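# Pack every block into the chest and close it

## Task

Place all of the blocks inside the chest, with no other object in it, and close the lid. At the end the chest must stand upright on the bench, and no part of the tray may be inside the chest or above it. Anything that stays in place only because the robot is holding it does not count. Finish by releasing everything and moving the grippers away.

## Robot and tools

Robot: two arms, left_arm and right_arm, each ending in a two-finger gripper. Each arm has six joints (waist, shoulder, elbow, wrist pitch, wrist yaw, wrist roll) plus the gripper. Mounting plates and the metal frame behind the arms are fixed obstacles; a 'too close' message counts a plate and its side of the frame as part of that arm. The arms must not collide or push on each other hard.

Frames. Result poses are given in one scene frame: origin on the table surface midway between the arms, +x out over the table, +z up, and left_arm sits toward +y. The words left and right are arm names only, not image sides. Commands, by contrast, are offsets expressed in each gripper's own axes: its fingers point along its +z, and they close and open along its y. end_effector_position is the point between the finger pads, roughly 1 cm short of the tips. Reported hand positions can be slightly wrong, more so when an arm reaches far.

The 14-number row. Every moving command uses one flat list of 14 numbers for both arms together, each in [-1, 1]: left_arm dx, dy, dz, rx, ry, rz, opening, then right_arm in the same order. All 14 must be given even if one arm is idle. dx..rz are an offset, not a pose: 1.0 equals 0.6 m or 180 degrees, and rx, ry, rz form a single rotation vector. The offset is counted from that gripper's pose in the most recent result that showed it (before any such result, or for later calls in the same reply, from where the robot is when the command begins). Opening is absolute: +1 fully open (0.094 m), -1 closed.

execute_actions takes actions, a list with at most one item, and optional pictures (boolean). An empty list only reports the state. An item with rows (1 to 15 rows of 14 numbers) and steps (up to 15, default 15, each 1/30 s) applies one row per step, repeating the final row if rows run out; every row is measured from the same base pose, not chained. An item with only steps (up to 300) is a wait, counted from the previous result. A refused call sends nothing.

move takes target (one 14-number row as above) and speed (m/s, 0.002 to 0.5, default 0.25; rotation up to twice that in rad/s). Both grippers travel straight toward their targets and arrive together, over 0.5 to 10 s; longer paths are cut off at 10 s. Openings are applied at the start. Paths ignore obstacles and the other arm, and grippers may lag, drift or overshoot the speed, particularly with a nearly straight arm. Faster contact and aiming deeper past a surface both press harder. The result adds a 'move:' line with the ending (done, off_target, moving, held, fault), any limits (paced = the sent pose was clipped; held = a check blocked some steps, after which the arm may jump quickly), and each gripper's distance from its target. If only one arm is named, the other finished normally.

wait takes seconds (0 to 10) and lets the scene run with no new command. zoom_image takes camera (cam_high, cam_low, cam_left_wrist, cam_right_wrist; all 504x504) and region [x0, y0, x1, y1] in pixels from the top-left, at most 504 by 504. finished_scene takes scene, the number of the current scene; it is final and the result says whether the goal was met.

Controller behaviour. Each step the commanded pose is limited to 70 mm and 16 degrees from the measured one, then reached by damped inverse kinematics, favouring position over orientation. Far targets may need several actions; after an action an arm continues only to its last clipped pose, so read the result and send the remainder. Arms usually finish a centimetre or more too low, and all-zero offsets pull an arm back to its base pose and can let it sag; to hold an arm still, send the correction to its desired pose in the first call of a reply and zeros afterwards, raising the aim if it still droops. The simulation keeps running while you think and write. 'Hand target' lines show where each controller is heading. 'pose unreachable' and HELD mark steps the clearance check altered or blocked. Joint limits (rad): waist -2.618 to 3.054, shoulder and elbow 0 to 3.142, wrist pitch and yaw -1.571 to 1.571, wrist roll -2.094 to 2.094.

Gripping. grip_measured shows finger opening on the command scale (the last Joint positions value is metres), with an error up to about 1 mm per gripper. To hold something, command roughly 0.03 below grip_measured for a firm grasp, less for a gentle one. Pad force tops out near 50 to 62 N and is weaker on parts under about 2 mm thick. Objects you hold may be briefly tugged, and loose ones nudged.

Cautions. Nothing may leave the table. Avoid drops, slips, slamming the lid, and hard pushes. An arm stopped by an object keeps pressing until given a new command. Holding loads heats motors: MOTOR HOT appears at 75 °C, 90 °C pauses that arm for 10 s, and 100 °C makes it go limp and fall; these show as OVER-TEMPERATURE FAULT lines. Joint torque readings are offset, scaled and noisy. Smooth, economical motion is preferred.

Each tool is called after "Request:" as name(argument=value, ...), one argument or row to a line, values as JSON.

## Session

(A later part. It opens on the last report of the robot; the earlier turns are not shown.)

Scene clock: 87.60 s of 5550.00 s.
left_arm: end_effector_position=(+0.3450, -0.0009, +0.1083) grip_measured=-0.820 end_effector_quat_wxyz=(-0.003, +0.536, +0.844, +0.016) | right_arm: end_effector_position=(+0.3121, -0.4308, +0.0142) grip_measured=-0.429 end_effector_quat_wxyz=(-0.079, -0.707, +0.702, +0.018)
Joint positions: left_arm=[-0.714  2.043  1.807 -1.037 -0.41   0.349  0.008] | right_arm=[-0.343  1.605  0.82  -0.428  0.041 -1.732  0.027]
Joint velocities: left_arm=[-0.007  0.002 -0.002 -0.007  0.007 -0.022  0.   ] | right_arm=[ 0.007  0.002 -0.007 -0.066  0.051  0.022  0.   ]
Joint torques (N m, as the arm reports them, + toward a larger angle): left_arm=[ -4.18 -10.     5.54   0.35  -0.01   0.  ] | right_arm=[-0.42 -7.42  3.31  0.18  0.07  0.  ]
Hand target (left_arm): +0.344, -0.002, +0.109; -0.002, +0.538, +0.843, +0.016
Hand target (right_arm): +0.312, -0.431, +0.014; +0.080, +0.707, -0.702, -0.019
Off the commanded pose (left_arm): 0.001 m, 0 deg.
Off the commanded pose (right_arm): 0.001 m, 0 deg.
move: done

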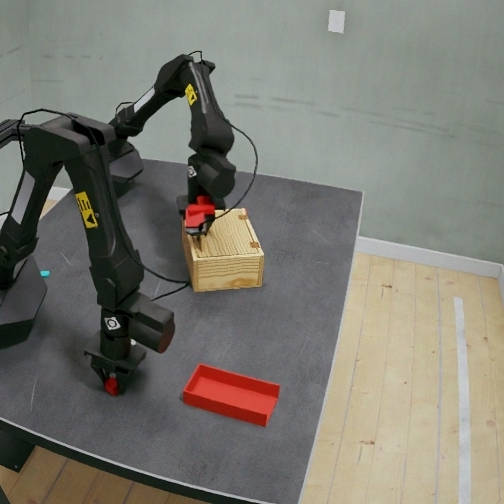

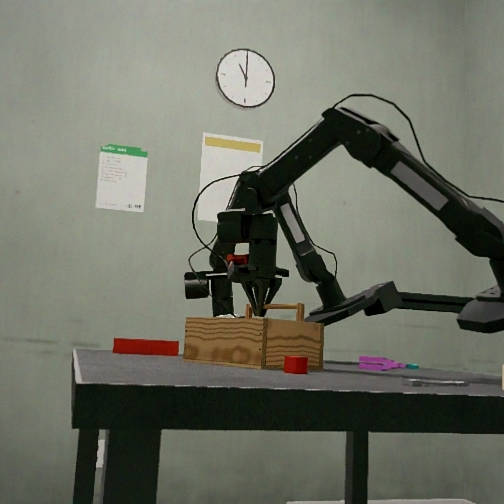

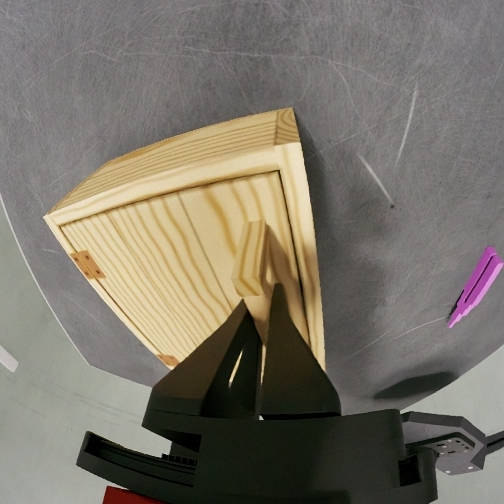

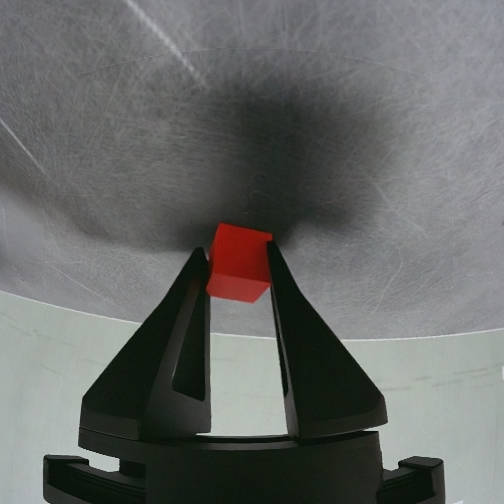

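Request:
move(
  target=[0,0.073,-0.118,0.222,0,0,-1, -0.3,0,-0.3,0,0,0,-1],
  speed=0.1,
)

Request:
move(
  target=[0,0.073,-0.118,0.222,0,0,-1, 0,0,0,0,0,0,-1],
  speed=0.1,
)

Scene clock: 97.43 s of 5550.00 s.
left_arm: end_effector_position=(+0.3764, +0.0230, +0.1595) grip_measured=-0.821 end_effector_quat_wxyz=(-0.106, +0.476, +0.836, -0.251) | right_arm: end_effector_position=(+0.3329, -0.2405, +0.1739) grip_measured=-0.429 end_effector_quat_wxyz=(-0.080, -0.708, +0.702, +0.015)
Joint positions: left_arm=[-0.43   2.226  2.41  -1.575  0.228  0.532  0.008] | right_arm=[ 0.44   1.457  1.304 -1.188  0.286 -0.974  0.027]
Joint velocities: left_arm=[-0.007 -0.007 -0.017  0.066 -0.037 -0.11  -0.001] | right_arm=[-0.002  0.012  0.012 -0.022 -0.066 -0.022 -0.001]
Joint torques (N m, as the arm reports them, + toward a larger angle): left_arm=[ -3.09 -13.25   7.06   0.02   0.72   0.32] | right_arm=[ 2.54 -6.94  7.76 -0.07  0.05  0.09]
Hand target (left_arm): +0.382, +0.016, +0.180; -0.076, +0.485, +0.826, -0.277
Hand target (right_arm): +0.337, -0.235, +0.179; +0.074, +0.708, -0.702, -0.014
Off the commanded pose (left_arm): 0.023 m, 11 deg.
Off the commanded pose (right_arm): 0.005 m, 0 deg.
joint sent to its limit (left arm) — the command would take joint 4 (wrist pitch) past its lower limit, so that joint was sent only as far as its limit.
After step 90, 2.83 s passed at rest.
move: off_target (left_arm)

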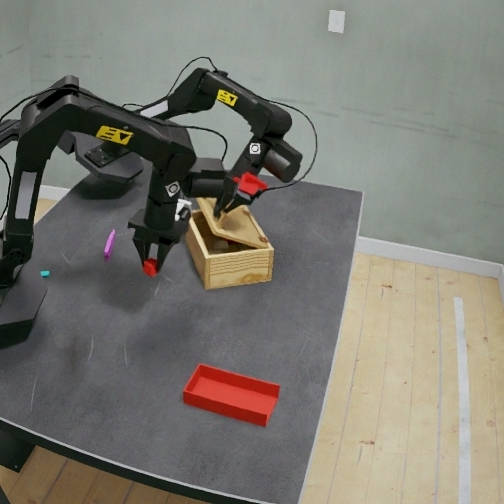

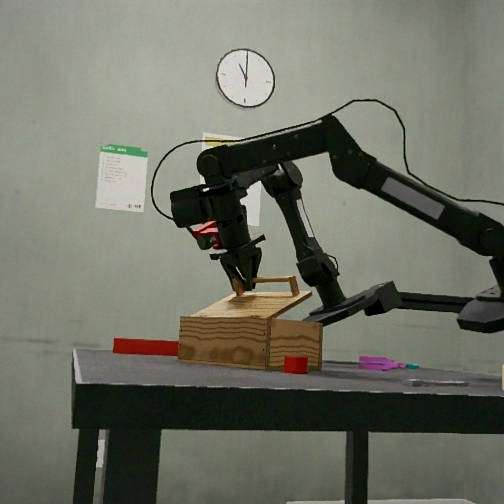

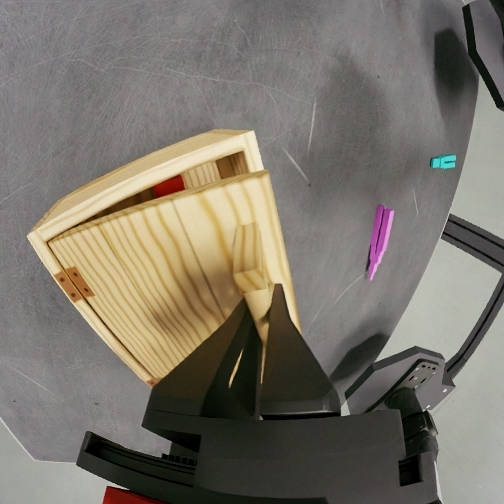

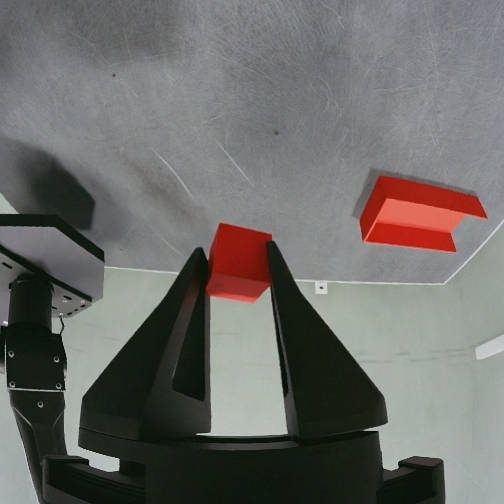

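Scene clock: 101.27 s of 5550.00 s.
left_arm: end_effector_position=(+0.4294, +0.0720, +0.1766) grip_measured=-0.821 end_effector_quat_wxyz=(-0.058, +0.300, +0.843, -0.443) | right_arm: end_effector_position=(+0.3329, -0.2405, +0.1739) grip_measured=-0.429 end_effector_quat_wxyz=(-0.080, -0.707, +0.702, +0.015)
Joint positions: left_arm=[-0.122  2.226  2.41  -1.575  0.741  0.563  0.008] | right_arm=[ 0.44   1.457  1.304 -1.188  0.286 -0.974  0.027]
Joint velocities: left_arm=[-0.007 -0.002 -0.032 -0.037  0.007 -0.007 -0.001] | right_arm=[ 0.007  0.012 -0.002  0.022 -0.022 -0.037 -0.001]
Joint torques (N m, as the arm reports them, + toward a larger angle): left_arm=[ -1.89 -12.87   7.29  -0.11   1.08   0.2 ] | right_arm=[ 1.39 -7.39  5.36  0.11  0.01  0.  ]
Hand target (left_arm): +0.437, +0.064, +0.197; -0.028, +0.306, +0.827, -0.471
Hand target (right_arm): +0.333, -0.240, +0.174; +0.080, +0.707, -0.702, -0.015
Off the commanded pose (left_arm): 0.024 m, 33 deg; orientation clipped at the last step of the last action.
Off the commanded pose (right_arm): 0.000 m, 0 deg.
joint sent to its limit (left arm) — the command would take joint 4 (wrist pitch) past its lower limit, so that joint was sent only as far as its limit.
move: off_target (left_arm); limits=paced

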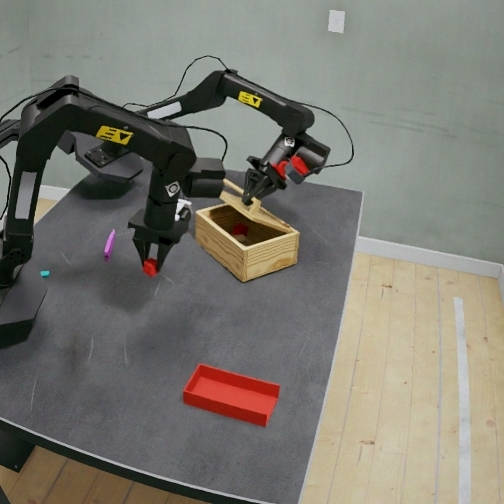

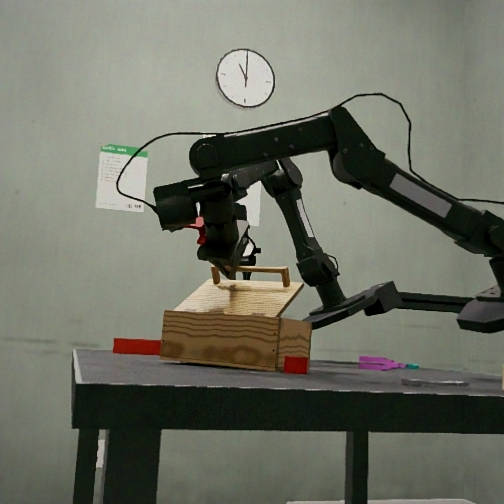

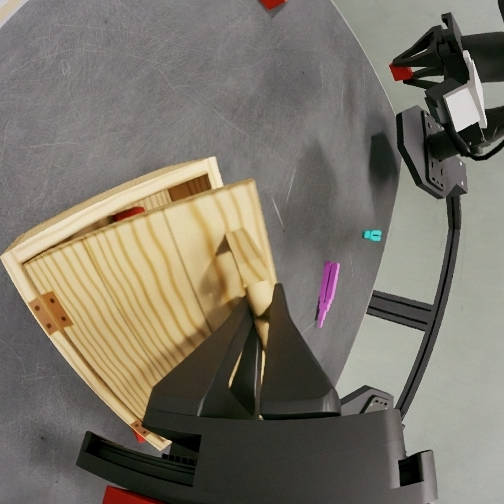

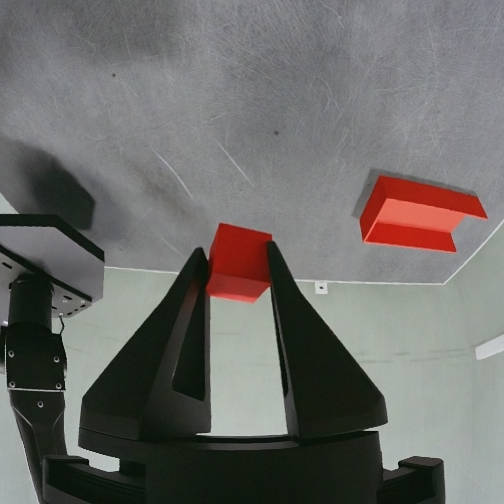

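Request:
move(
  target=[0,0,0,0,0,0,-1, -0.27,-0.1,0,0,0,0,-1],
  speed=0.1,
)

Scene clock: 112.23 s of 5550.00 s.
left_arm: end_effector_position=(+0.4293, +0.0739, +0.1744) grip_measured=-0.821 end_effector_quat_wxyz=(-0.064, +0.295, +0.848, -0.436) | right_arm: end_effector_position=(+0.3886, -0.0851, +0.1416) grip_measured=-0.429 end_effector_quat_wxyz=(-0.088, -0.706, +0.702, +0.015)
Joint positions: left_arm=[-0.122  2.226  2.41  -1.575  0.725  0.546  0.008] | right_arm=[ 0.66   2.114  2.094 -1.407  0.329 -0.74   0.027]
Joint velocities: left_arm=[-0.007  0.002  0.012  0.037 -0.081  0.081 -0.001] | right_arm=[-0.022 -0.012  0.002  0.007 -0.007  0.007 -0.   ]
Joint torques (N m, as the arm reports them, + toward a larger angle): left_arm=[ -1.7  -12.07   5.48  -0.04   0.55   0.17] | right_arm=[  4.97 -11.65   7.85  -0.08   0.03   0.07]
Hand target (left_arm): +0.429, +0.072, +0.177; -0.058, +0.299, +0.843, -0.443
Hand target (right_arm): +0.389, -0.078, +0.151; +0.078, +0.708, -0.702, -0.015
Off the commanded pose (left_arm): 0.003 m, 1 deg.
Off the commanded pose (right_arm): 0.011 m, 1 deg.
After step 90, 5.67 s passed at rest.
move: off_target (right_arm)

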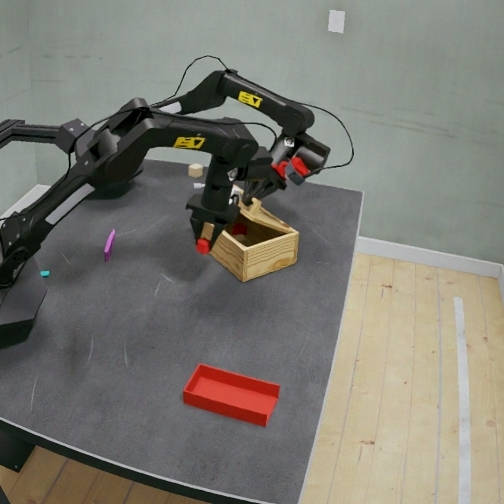

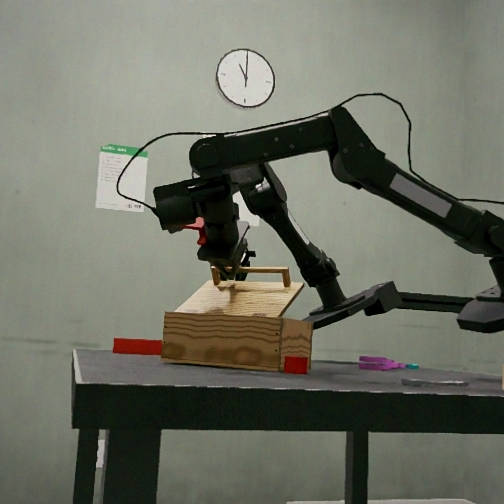

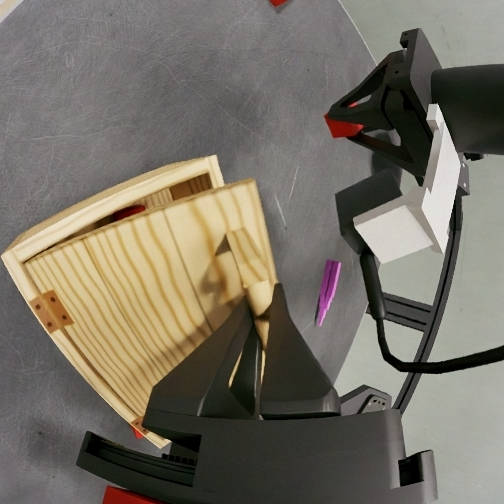

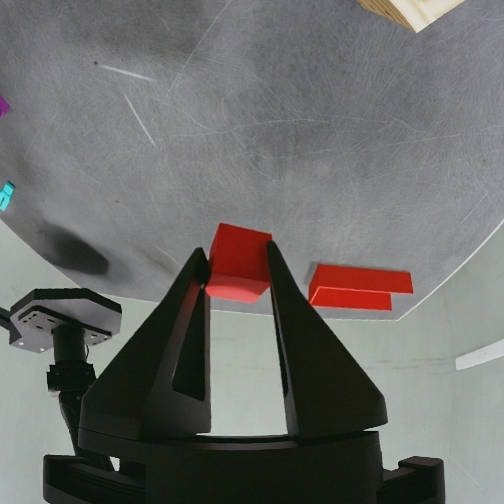

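Request:
move(
  target=[0.117,-0.126,0.132,0,0,0,-1, 0.2,0.1,-0.05,0,0,0,-1],
  speed=0.08,
)

Scene clock: 122.03 s of 5550.00 s.
left_arm: end_effector_position=(+0.3124, +0.0317, +0.1624) grip_measured=-0.821 end_effector_quat_wxyz=(-0.072, +0.295, +0.857, -0.418) | right_arm: end_effector_position=(+0.3370, -0.2009, +0.1886) grip_measured=-0.429 end_effector_quat_wxyz=(-0.099, -0.705, +0.702, +0.008)
Joint positions: left_arm=[-0.323  1.762  1.481 -0.961  0.634  0.288  0.008] | right_arm=[ 0.572  1.595  1.498 -1.323  0.329 -0.822  0.027]
Joint velocities: left_arm=[-0.012 -0.012  0.007  0.037  0.022  0.051 -0.   ] | right_arm=[-0.022  0.007 -0.002 -0.037  0.022 -0.022 -0.001]
Joint torques (N m, as the arm reports them, + toward a larger angle): left_arm=[ -3.2  -10.59   4.07   0.44   0.71  -0.18] | right_arm=[  1.58 -10.31   4.28   0.12  -0.18  -0.1 ]
Hand target (left_arm): +0.308, +0.024, +0.173; -0.064, +0.296, +0.848, -0.435
Hand target (right_arm): +0.337, -0.202, +0.193; +0.089, +0.706, -0.702, -0.015
Off the commanded pose (left_arm): 0.015 m, 2 deg.
Off the commanded pose (right_arm): 0.004 m, 1 deg.
After step 90, 4.77 s passed at rest.
move: off_target (left_arm)

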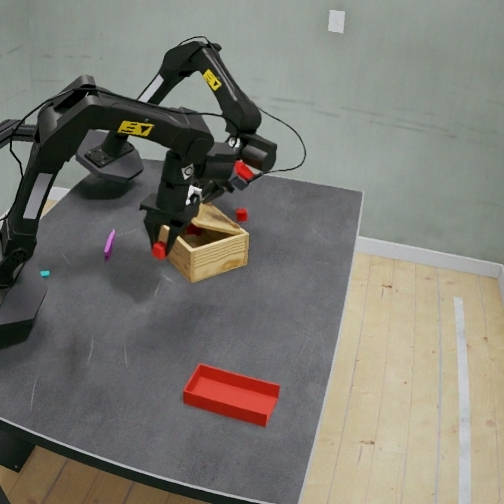

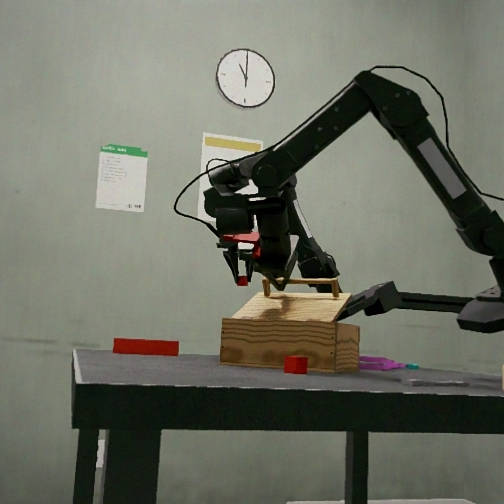

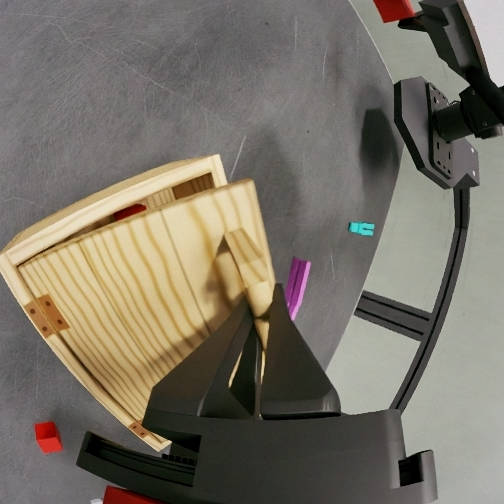

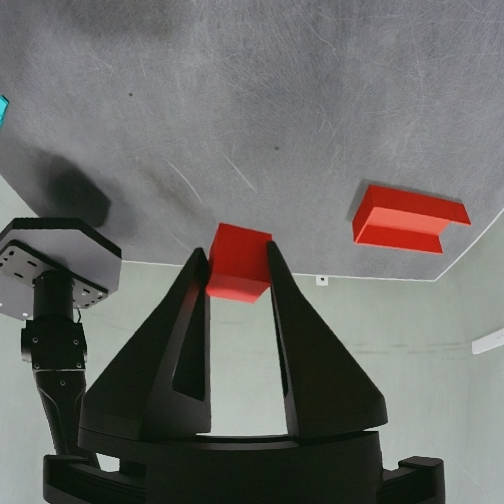

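Request:
move(
  target=[0,0.073,-0.118,0.222,0,0,-1, 0,0,0,0,0,0,-1],
  speed=0.08,
)

Scene clock: 132.17 s of 5550.00 s.
left_arm: end_effector_position=(+0.3573, +0.0976, +0.1766) grip_measured=-0.822 end_effector_quat_wxyz=(-0.088, +0.189, +0.758, -0.618) | right_arm: end_effector_position=(+0.3370, -0.2009, +0.1886) grip_measured=-0.429 end_effector_quat_wxyz=(-0.099, -0.706, +0.701, +0.008)
Joint positions: left_arm=[ 0.017  2.078  1.797 -1.576  1.143  0.89   0.008] | right_arm=[ 0.572  1.595  1.498 -1.323  0.329 -0.824  0.027]
Joint velocities: left_arm=[-0.012  0.007 -0.007  0.037 -0.051 -0.095 -0.   ] | right_arm=[ 0.012  0.017  0.017  0.007 -0.022  0.051 -0.001]
Joint torques (N m, as the arm reports them, + toward a larger angle): left_arm=[ -0.42 -10.19   3.25  -0.6    0.65   0.56] | right_arm=[ 1.94 -8.16  5.33  0.03  0.    0.03]
Hand target (left_arm): +0.358, +0.099, +0.176; -0.068, +0.195, +0.750, -0.629
Hand target (right_arm): +0.337, -0.201, +0.189; +0.099, +0.705, -0.702, -0.008
Off the commanded pose (left_arm): 0.003 m, 18 deg; orientation clipped at the last step of the last action.
Off the commanded pose (right_arm): 0.000 m, 0 deg.
joint sent to its limit (left arm) — the command would take joint 4 (wrist pitch) past its lower limit, so that joint was sent only as far as its limit.
After step 90, 2.53 s passed at rest.
move: off_target (left_arm); limits=paced

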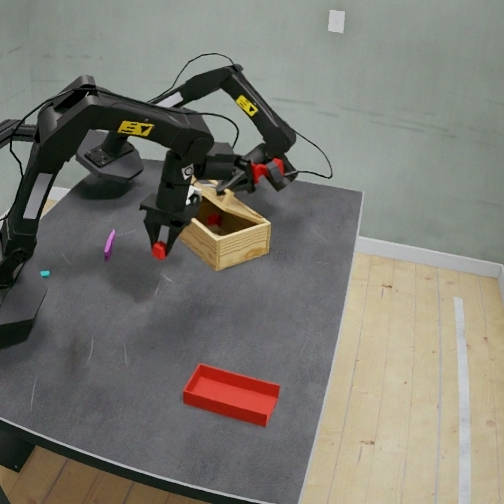

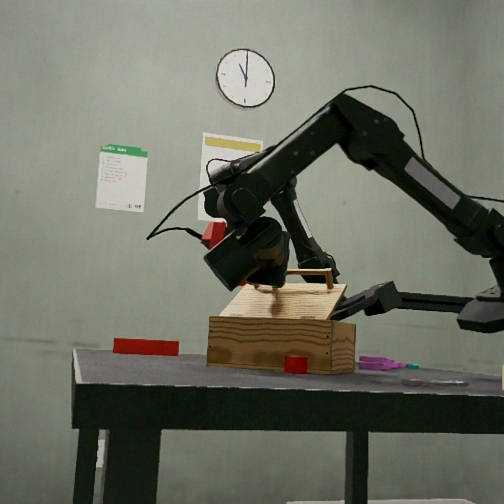

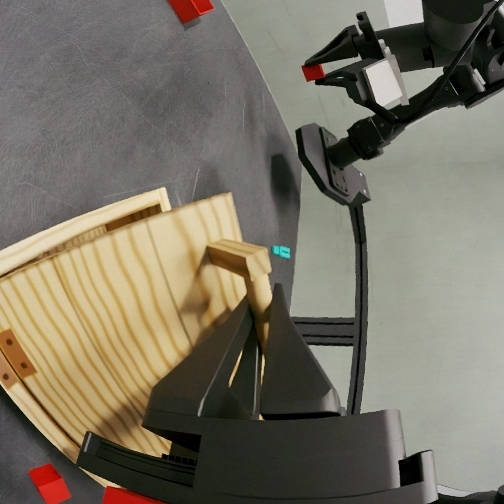

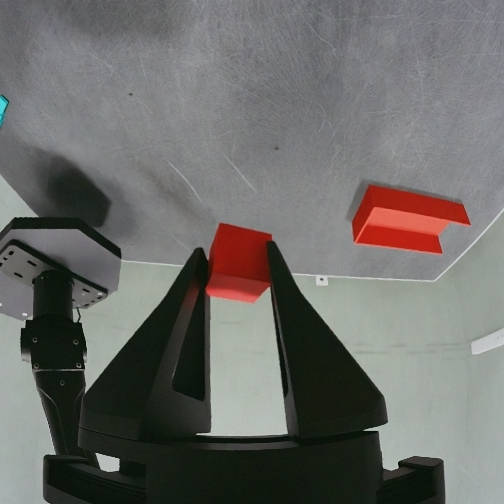

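Request:
move(
  target=[0,0,0,0,0,0,-1, -0.38,-0.07,0.03,0,0,0,-1],
  speed=0.1,
)

Scene clock: 139.03 s of 5550.00 s.
left_arm: end_effector_position=(+0.3569, +0.1037, +0.1722) grip_measured=-0.823 end_effector_quat_wxyz=(-0.093, +0.189, +0.765, -0.608) | right_arm: end_effector_position=(+0.3809, +0.0095, +0.1358) grip_measured=-0.429 end_effector_quat_wxyz=(-0.044, -0.700, +0.713, +0.010)
Joint positions: left_arm=[ 0.03   2.078  1.797 -1.576  1.118  0.882  0.008] | right_arm=[ 0.806  2.47   2.65  -1.566  0.371 -0.594  0.027]
Joint velocities: left_arm=[ 0.017 -0.002  0.002 -0.022 -0.022 -0.022 -0.   ] | right_arm=[-0.017 -0.012  0.012 -0.037 -0.007 -0.037 -0.   ]
Joint torques (N m, as the arm reports them, + toward a larger angle): left_arm=[ -1.59 -10.45   4.1   -0.67   0.58   0.02] | right_arm=[  7.   -10.94   7.36   0.25  -0.07   0.05]
Hand target (left_arm): +0.357, +0.098, +0.177; -0.087, +0.189, +0.758, -0.618
Hand target (right_arm): +0.370, +0.023, +0.136; +0.040, +0.708, -0.705, -0.016
Off the commanded pose (left_arm): 0.008 m, 2 deg.
Off the commanded pose (right_arm): 0.016 m, 6 deg.
joint sent to its limit (left arm) — the command would take joint 4 (wrist pitch) past its lower limit, so that joint was sent only as far as its limit.
joint sent to its limit (right arm) — the command would take joint 4 (wrist pitch) past its lower limit, so that joint was sent only as far as its limit.
After step 90, 1.23 s passed at rest.
move: off_target (right_arm)

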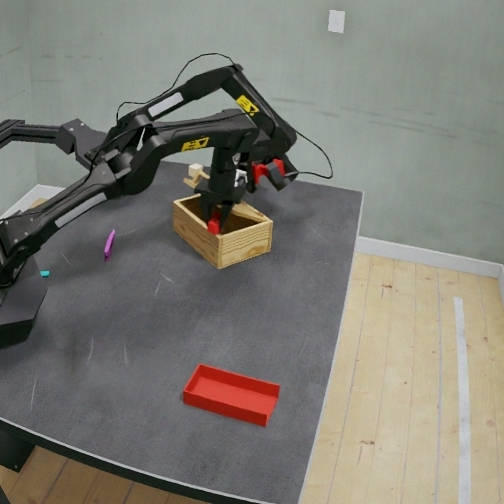

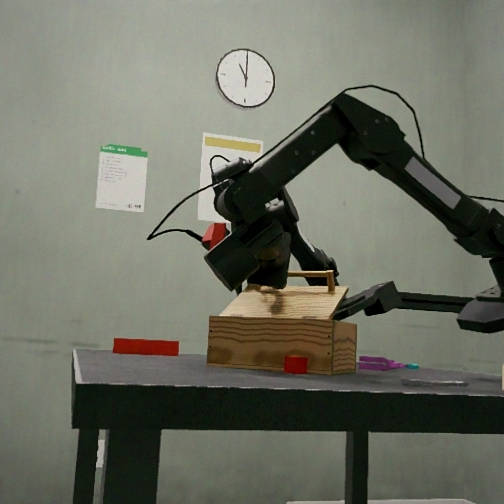

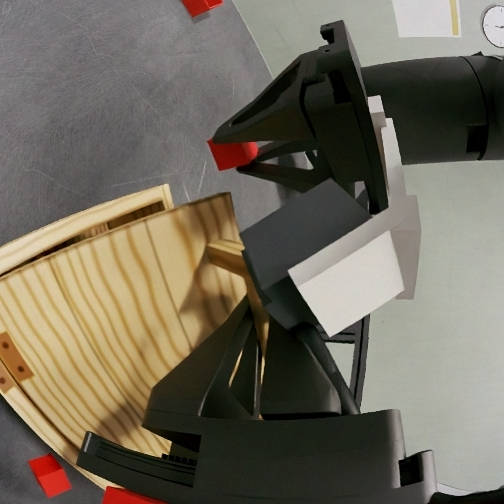

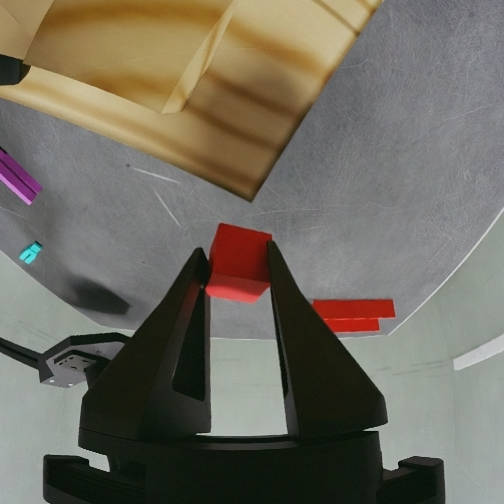

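Request:
move(
  target=[-0.047,-0.022,0.104,0,0,0,-1, 0,0,-0.02,0,0,0,-1],
  speed=0.05,
)

Scene clock: 144.37 s of 5550.00 s.
left_arm: end_effector_position=(+0.3661, +0.0639, +0.1492) grip_measured=-0.823 end_effector_quat_wxyz=(-0.089, +0.187, +0.788, -0.580) | right_arm: end_effector_position=(+0.4062, -0.0102, +0.1406) grip_measured=-0.429 end_effector_quat_wxyz=(-0.034, -0.682, +0.730, -0.024)
Joint positions: left_arm=[-0.073  2.061  1.752 -1.239  1.077  0.55   0.008] | right_arm=[ 0.77   2.444  2.648 -1.566  0.433 -0.584  0.027]
Joint velocities: left_arm=[-0.002 -0.017 -0.037  0.125  0.051 -0.139 -0.   ] | right_arm=[-0.012  0.002 -0.002 -0.066 -0.022 -0.037 -0.001]
Joint torques (N m, as the arm reports them, + toward a larger angle): left_arm=[ -6.27 -12.03   3.92  -0.16   0.97  -0.4 ] | right_arm=[  7.81 -13.16   4.46   0.27  -0.74  -0.07]
Hand target (left_arm): +0.356, +0.037, +0.171; -0.097, +0.191, +0.765, -0.608
Hand target (right_arm): +0.382, +0.009, +0.148; +0.034, +0.700, -0.713, -0.011
Off the commanded pose (left_arm): 0.039 m, 4 deg.
Off the commanded pose (right_arm): 0.032 m, 5 deg.
joint sent to its limit (right arm) — the command would take joint 4 (wrist pitch) past its lower limit, so that joint was sent only as far as its limit.
After step 90, 0.57 s passed at rest.
move: off_target (left_arm, right_arm)

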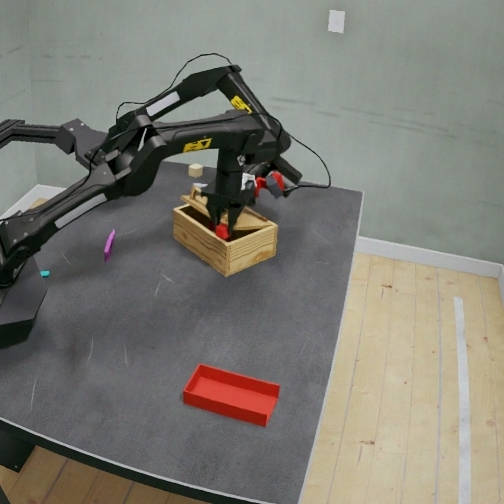

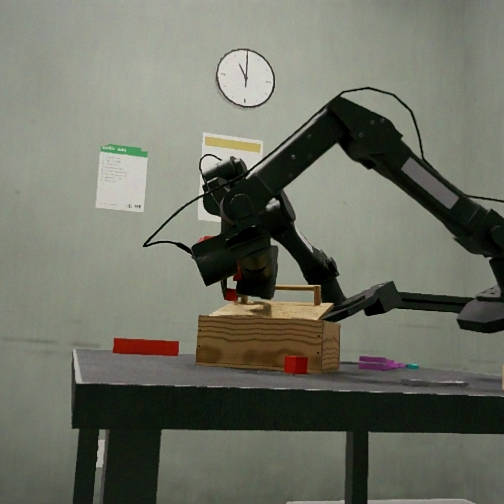

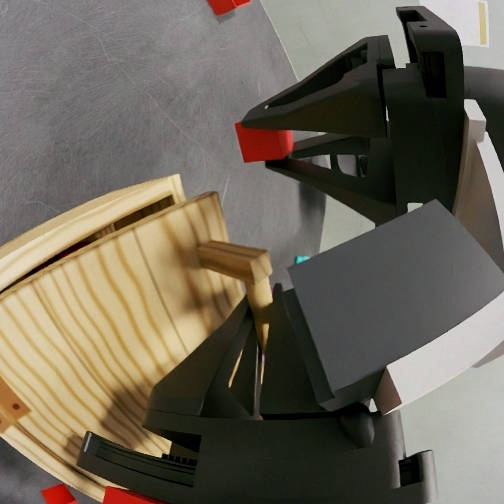

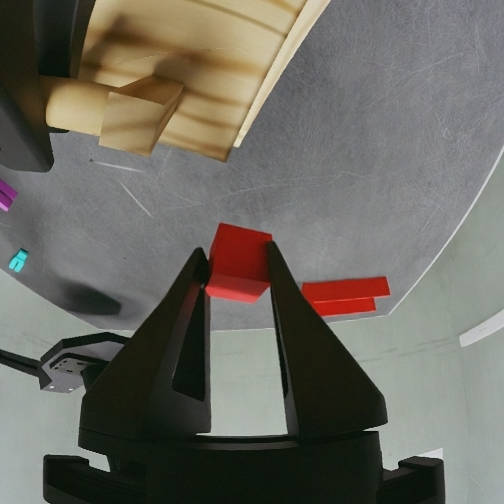

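Request:
move(
  target=[-0.003,-0.063,-0.109,0,0,0,-1, 0.25,0.1,-0.05,0,0,0,-1],
  speed=0.08,
)

Request:
move(
  target=[0.005,0.01,-0.137,0,0,0,-1, 0,0,0,0,0,0,-1],
  speed=0.06,
)

Scene clock: 158.33 s of 5550.00 s.
left_arm: end_effector_position=(+0.3808, +0.1080, +0.1802) grip_measured=-0.823 end_effector_quat_wxyz=(-0.078, +0.187, +0.795, -0.572) | right_arm: end_effector_position=(+0.3373, -0.1532, +0.1799) grip_measured=-0.429 end_effector_quat_wxyz=(-0.047, -0.684, +0.727, -0.032)
Joint positions: left_arm=[ 0.032  2.049  1.882 -1.518  1.061  0.728  0.008] | right_arm=[ 0.715  1.656  1.495 -1.207  0.434 -0.636  0.027]
Joint velocities: left_arm=[0.002 0.017 0.002 0.007 0.022 0.007 0.   ] | right_arm=[ 0.012  0.032 -0.002 -0.007 -0.037  0.037  0.   ]
Joint torques (N m, as the arm reports them, + toward a larger angle): left_arm=[ -0.6  -13.32   6.63  -1.     0.55  -0.19] | right_arm=[  2.18 -10.4    4.41   0.38  -0.12  -0.07]
Hand target (left_arm): +0.383, +0.110, +0.205; -0.075, +0.180, +0.795, -0.575
Hand target (right_arm): +0.339, -0.153, +0.185; +0.034, +0.683, -0.730, +0.024
Off the commanded pose (left_arm): 0.026 m, 2 deg.
Off the commanded pose (right_arm): 0.004 m, 2 deg.
joint sent to its limit (left arm) — the command would take joint 4 (wrist pitch) past its lower limit, so that joint was sent only as far as its limit.
After step 90, 8.57 s passed at rest.
move: off_target (left_arm)

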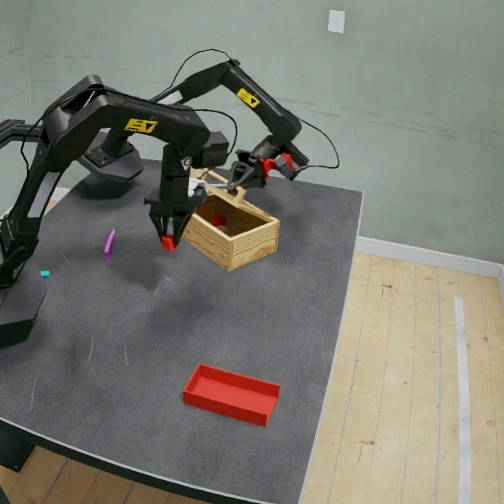

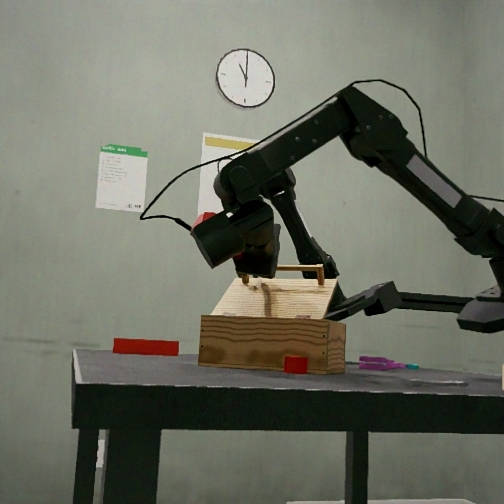

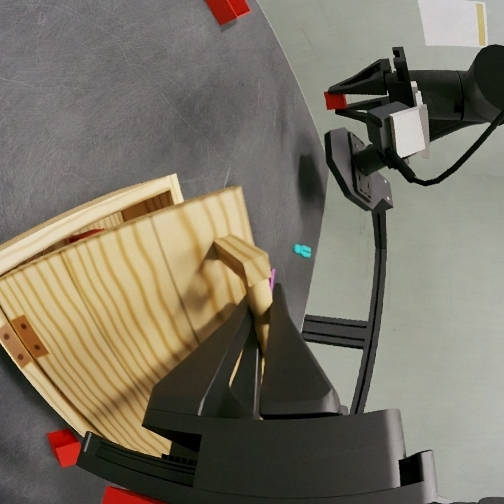

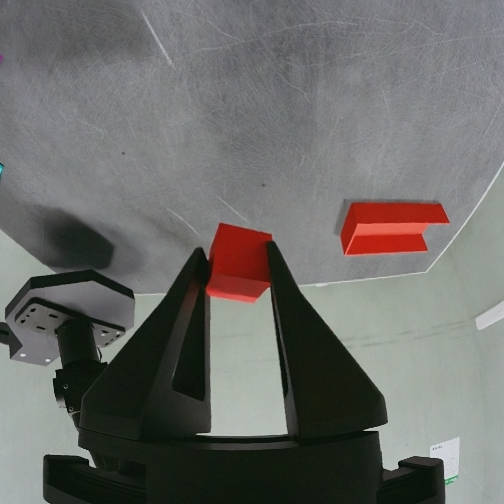

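Scene clock: 160.03 s of 5550.00 s.
left_arm: end_effector_position=(+0.4037, +0.1821, +0.1801) grip_measured=-0.825 end_effector_quat_wxyz=(-0.023, +0.147, +0.834, -0.531) | right_arm: end_effector_position=(+0.3373, -0.1532, +0.1799) grip_measured=-0.429 end_effector_quat_wxyz=(-0.047, -0.684, +0.727, -0.032)
Joint positions: left_arm=[ 0.226  2.002  1.882 -1.548  1.037  0.788  0.008] | right_arm=[ 0.715  1.656  1.495 -1.207  0.434 -0.636  0.027]
Joint velocities: left_arm=[ 0.012 -0.002 -0.022  0.037  0.007 -0.037 -0.   ] | right_arm=[ 0.012 -0.007 -0.002  0.007 -0.066  0.037  0.   ]
Joint torques (N m, as the arm reports them, + toward a larger angle): left_arm=[  0.13 -13.35   5.58  -0.71   0.53  -0.01] | right_arm=[ 2.43 -8.24  5.39  0.22  0.04  0.  ]
Hand target (left_arm): +0.406, +0.182, +0.201; -0.008, +0.150, +0.832, -0.534
Hand target (right_arm): +0.337, -0.153, +0.180; +0.047, +0.684, -0.727, +0.032
Off the commanded pose (left_arm): 0.022 m, 10 deg.
Off the commanded pose (right_arm): 0.000 m, 0 deg.
joint sent to its limit (left arm) — the command would take joint 4 (wrist pitch) past its lower limit, so that joint was sent only as far as its limit.
move: off_target (left_arm)

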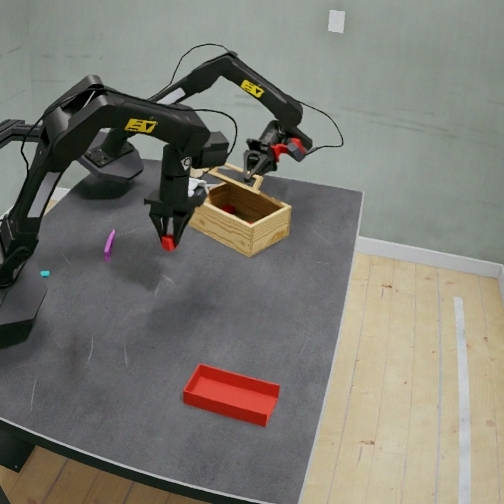

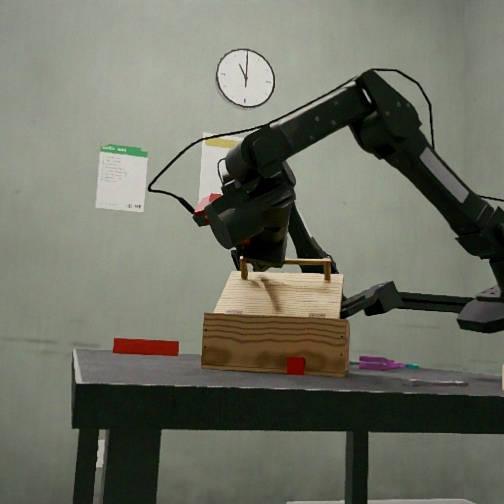

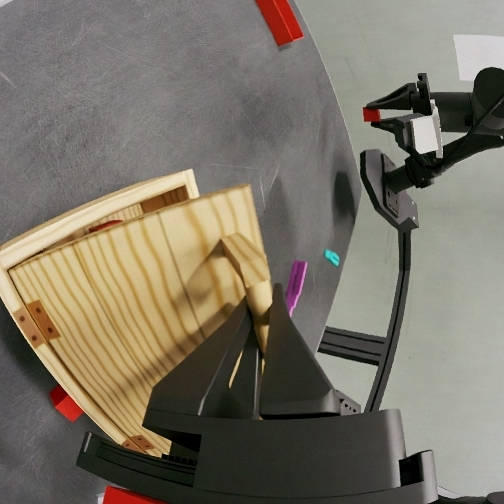

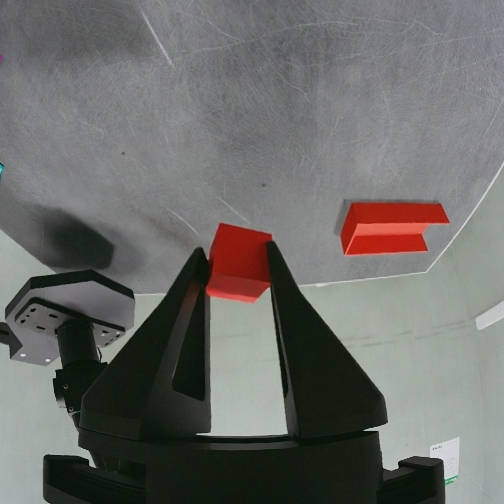

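Request:
move(
  target=[0,-0.047,-0.07,-0.2,0,0,-1, 0,0,0,0,0,0,-1],
  speed=0.06,
)

Scene clock: 175.33 s of 5550.00 s.
left_arm: end_effector_position=(+0.4067, +0.2092, +0.2074) grip_measured=-0.827 end_effector_quat_wxyz=(+0.008, +0.151, +0.956, -0.251) | right_arm: end_effector_position=(+0.3373, -0.1532, +0.1799) grip_measured=-0.429 end_effector_quat_wxyz=(-0.047, -0.684, +0.727, -0.032)
Joint positions: left_arm=[ 0.094  1.637  1.732 -1.239  0.455  0.306  0.008] | right_arm=[ 0.715  1.656  1.495 -1.207  0.434 -0.636  0.027]
Joint velocities: left_arm=[ 0.007 -0.002 -0.002  0.095  0.022  0.007 -0.001] | right_arm=[-0.017 -0.002  0.012  0.022 -0.007  0.007 -0.001]
Joint torques (N m, as the arm reports them, + toward a larger angle): left_arm=[ -1.17 -11.98   5.27   0.29   0.13  -0.23] | right_arm=[ 2.43 -8.23  5.38  0.22  0.04  0.  ]
Hand target (left_arm): +0.404, +0.208, +0.222; +0.020, +0.149, +0.958, -0.246
Hand target (right_arm): +0.337, -0.153, +0.180; +0.047, +0.684, -0.727, +0.032
Off the commanded pose (left_arm): 0.016 m, 2 deg.
Off the commanded pose (right_arm): 0.000 m, 0 deg.
After step 90, 6.77 s passed at rest.
move: off_target (left_arm)

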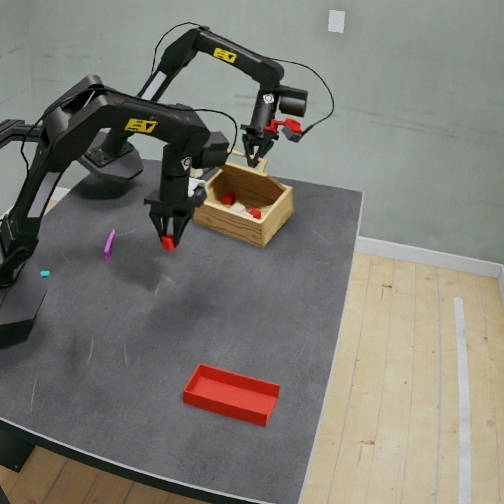

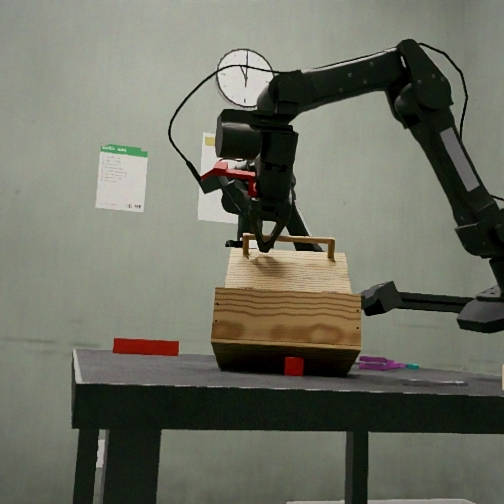

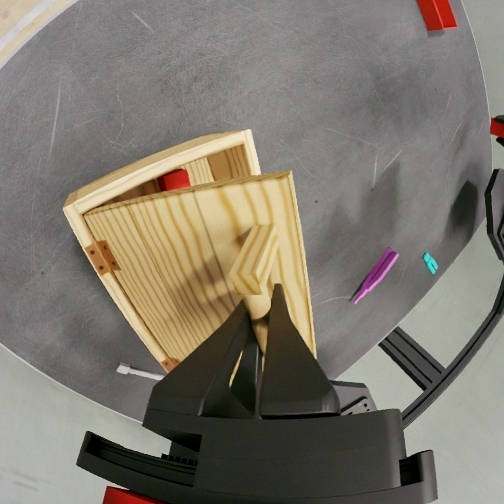

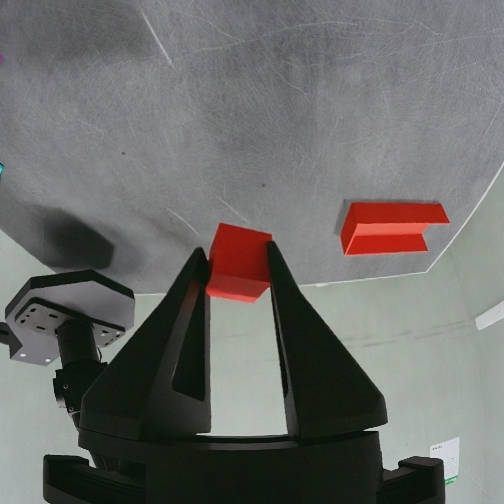

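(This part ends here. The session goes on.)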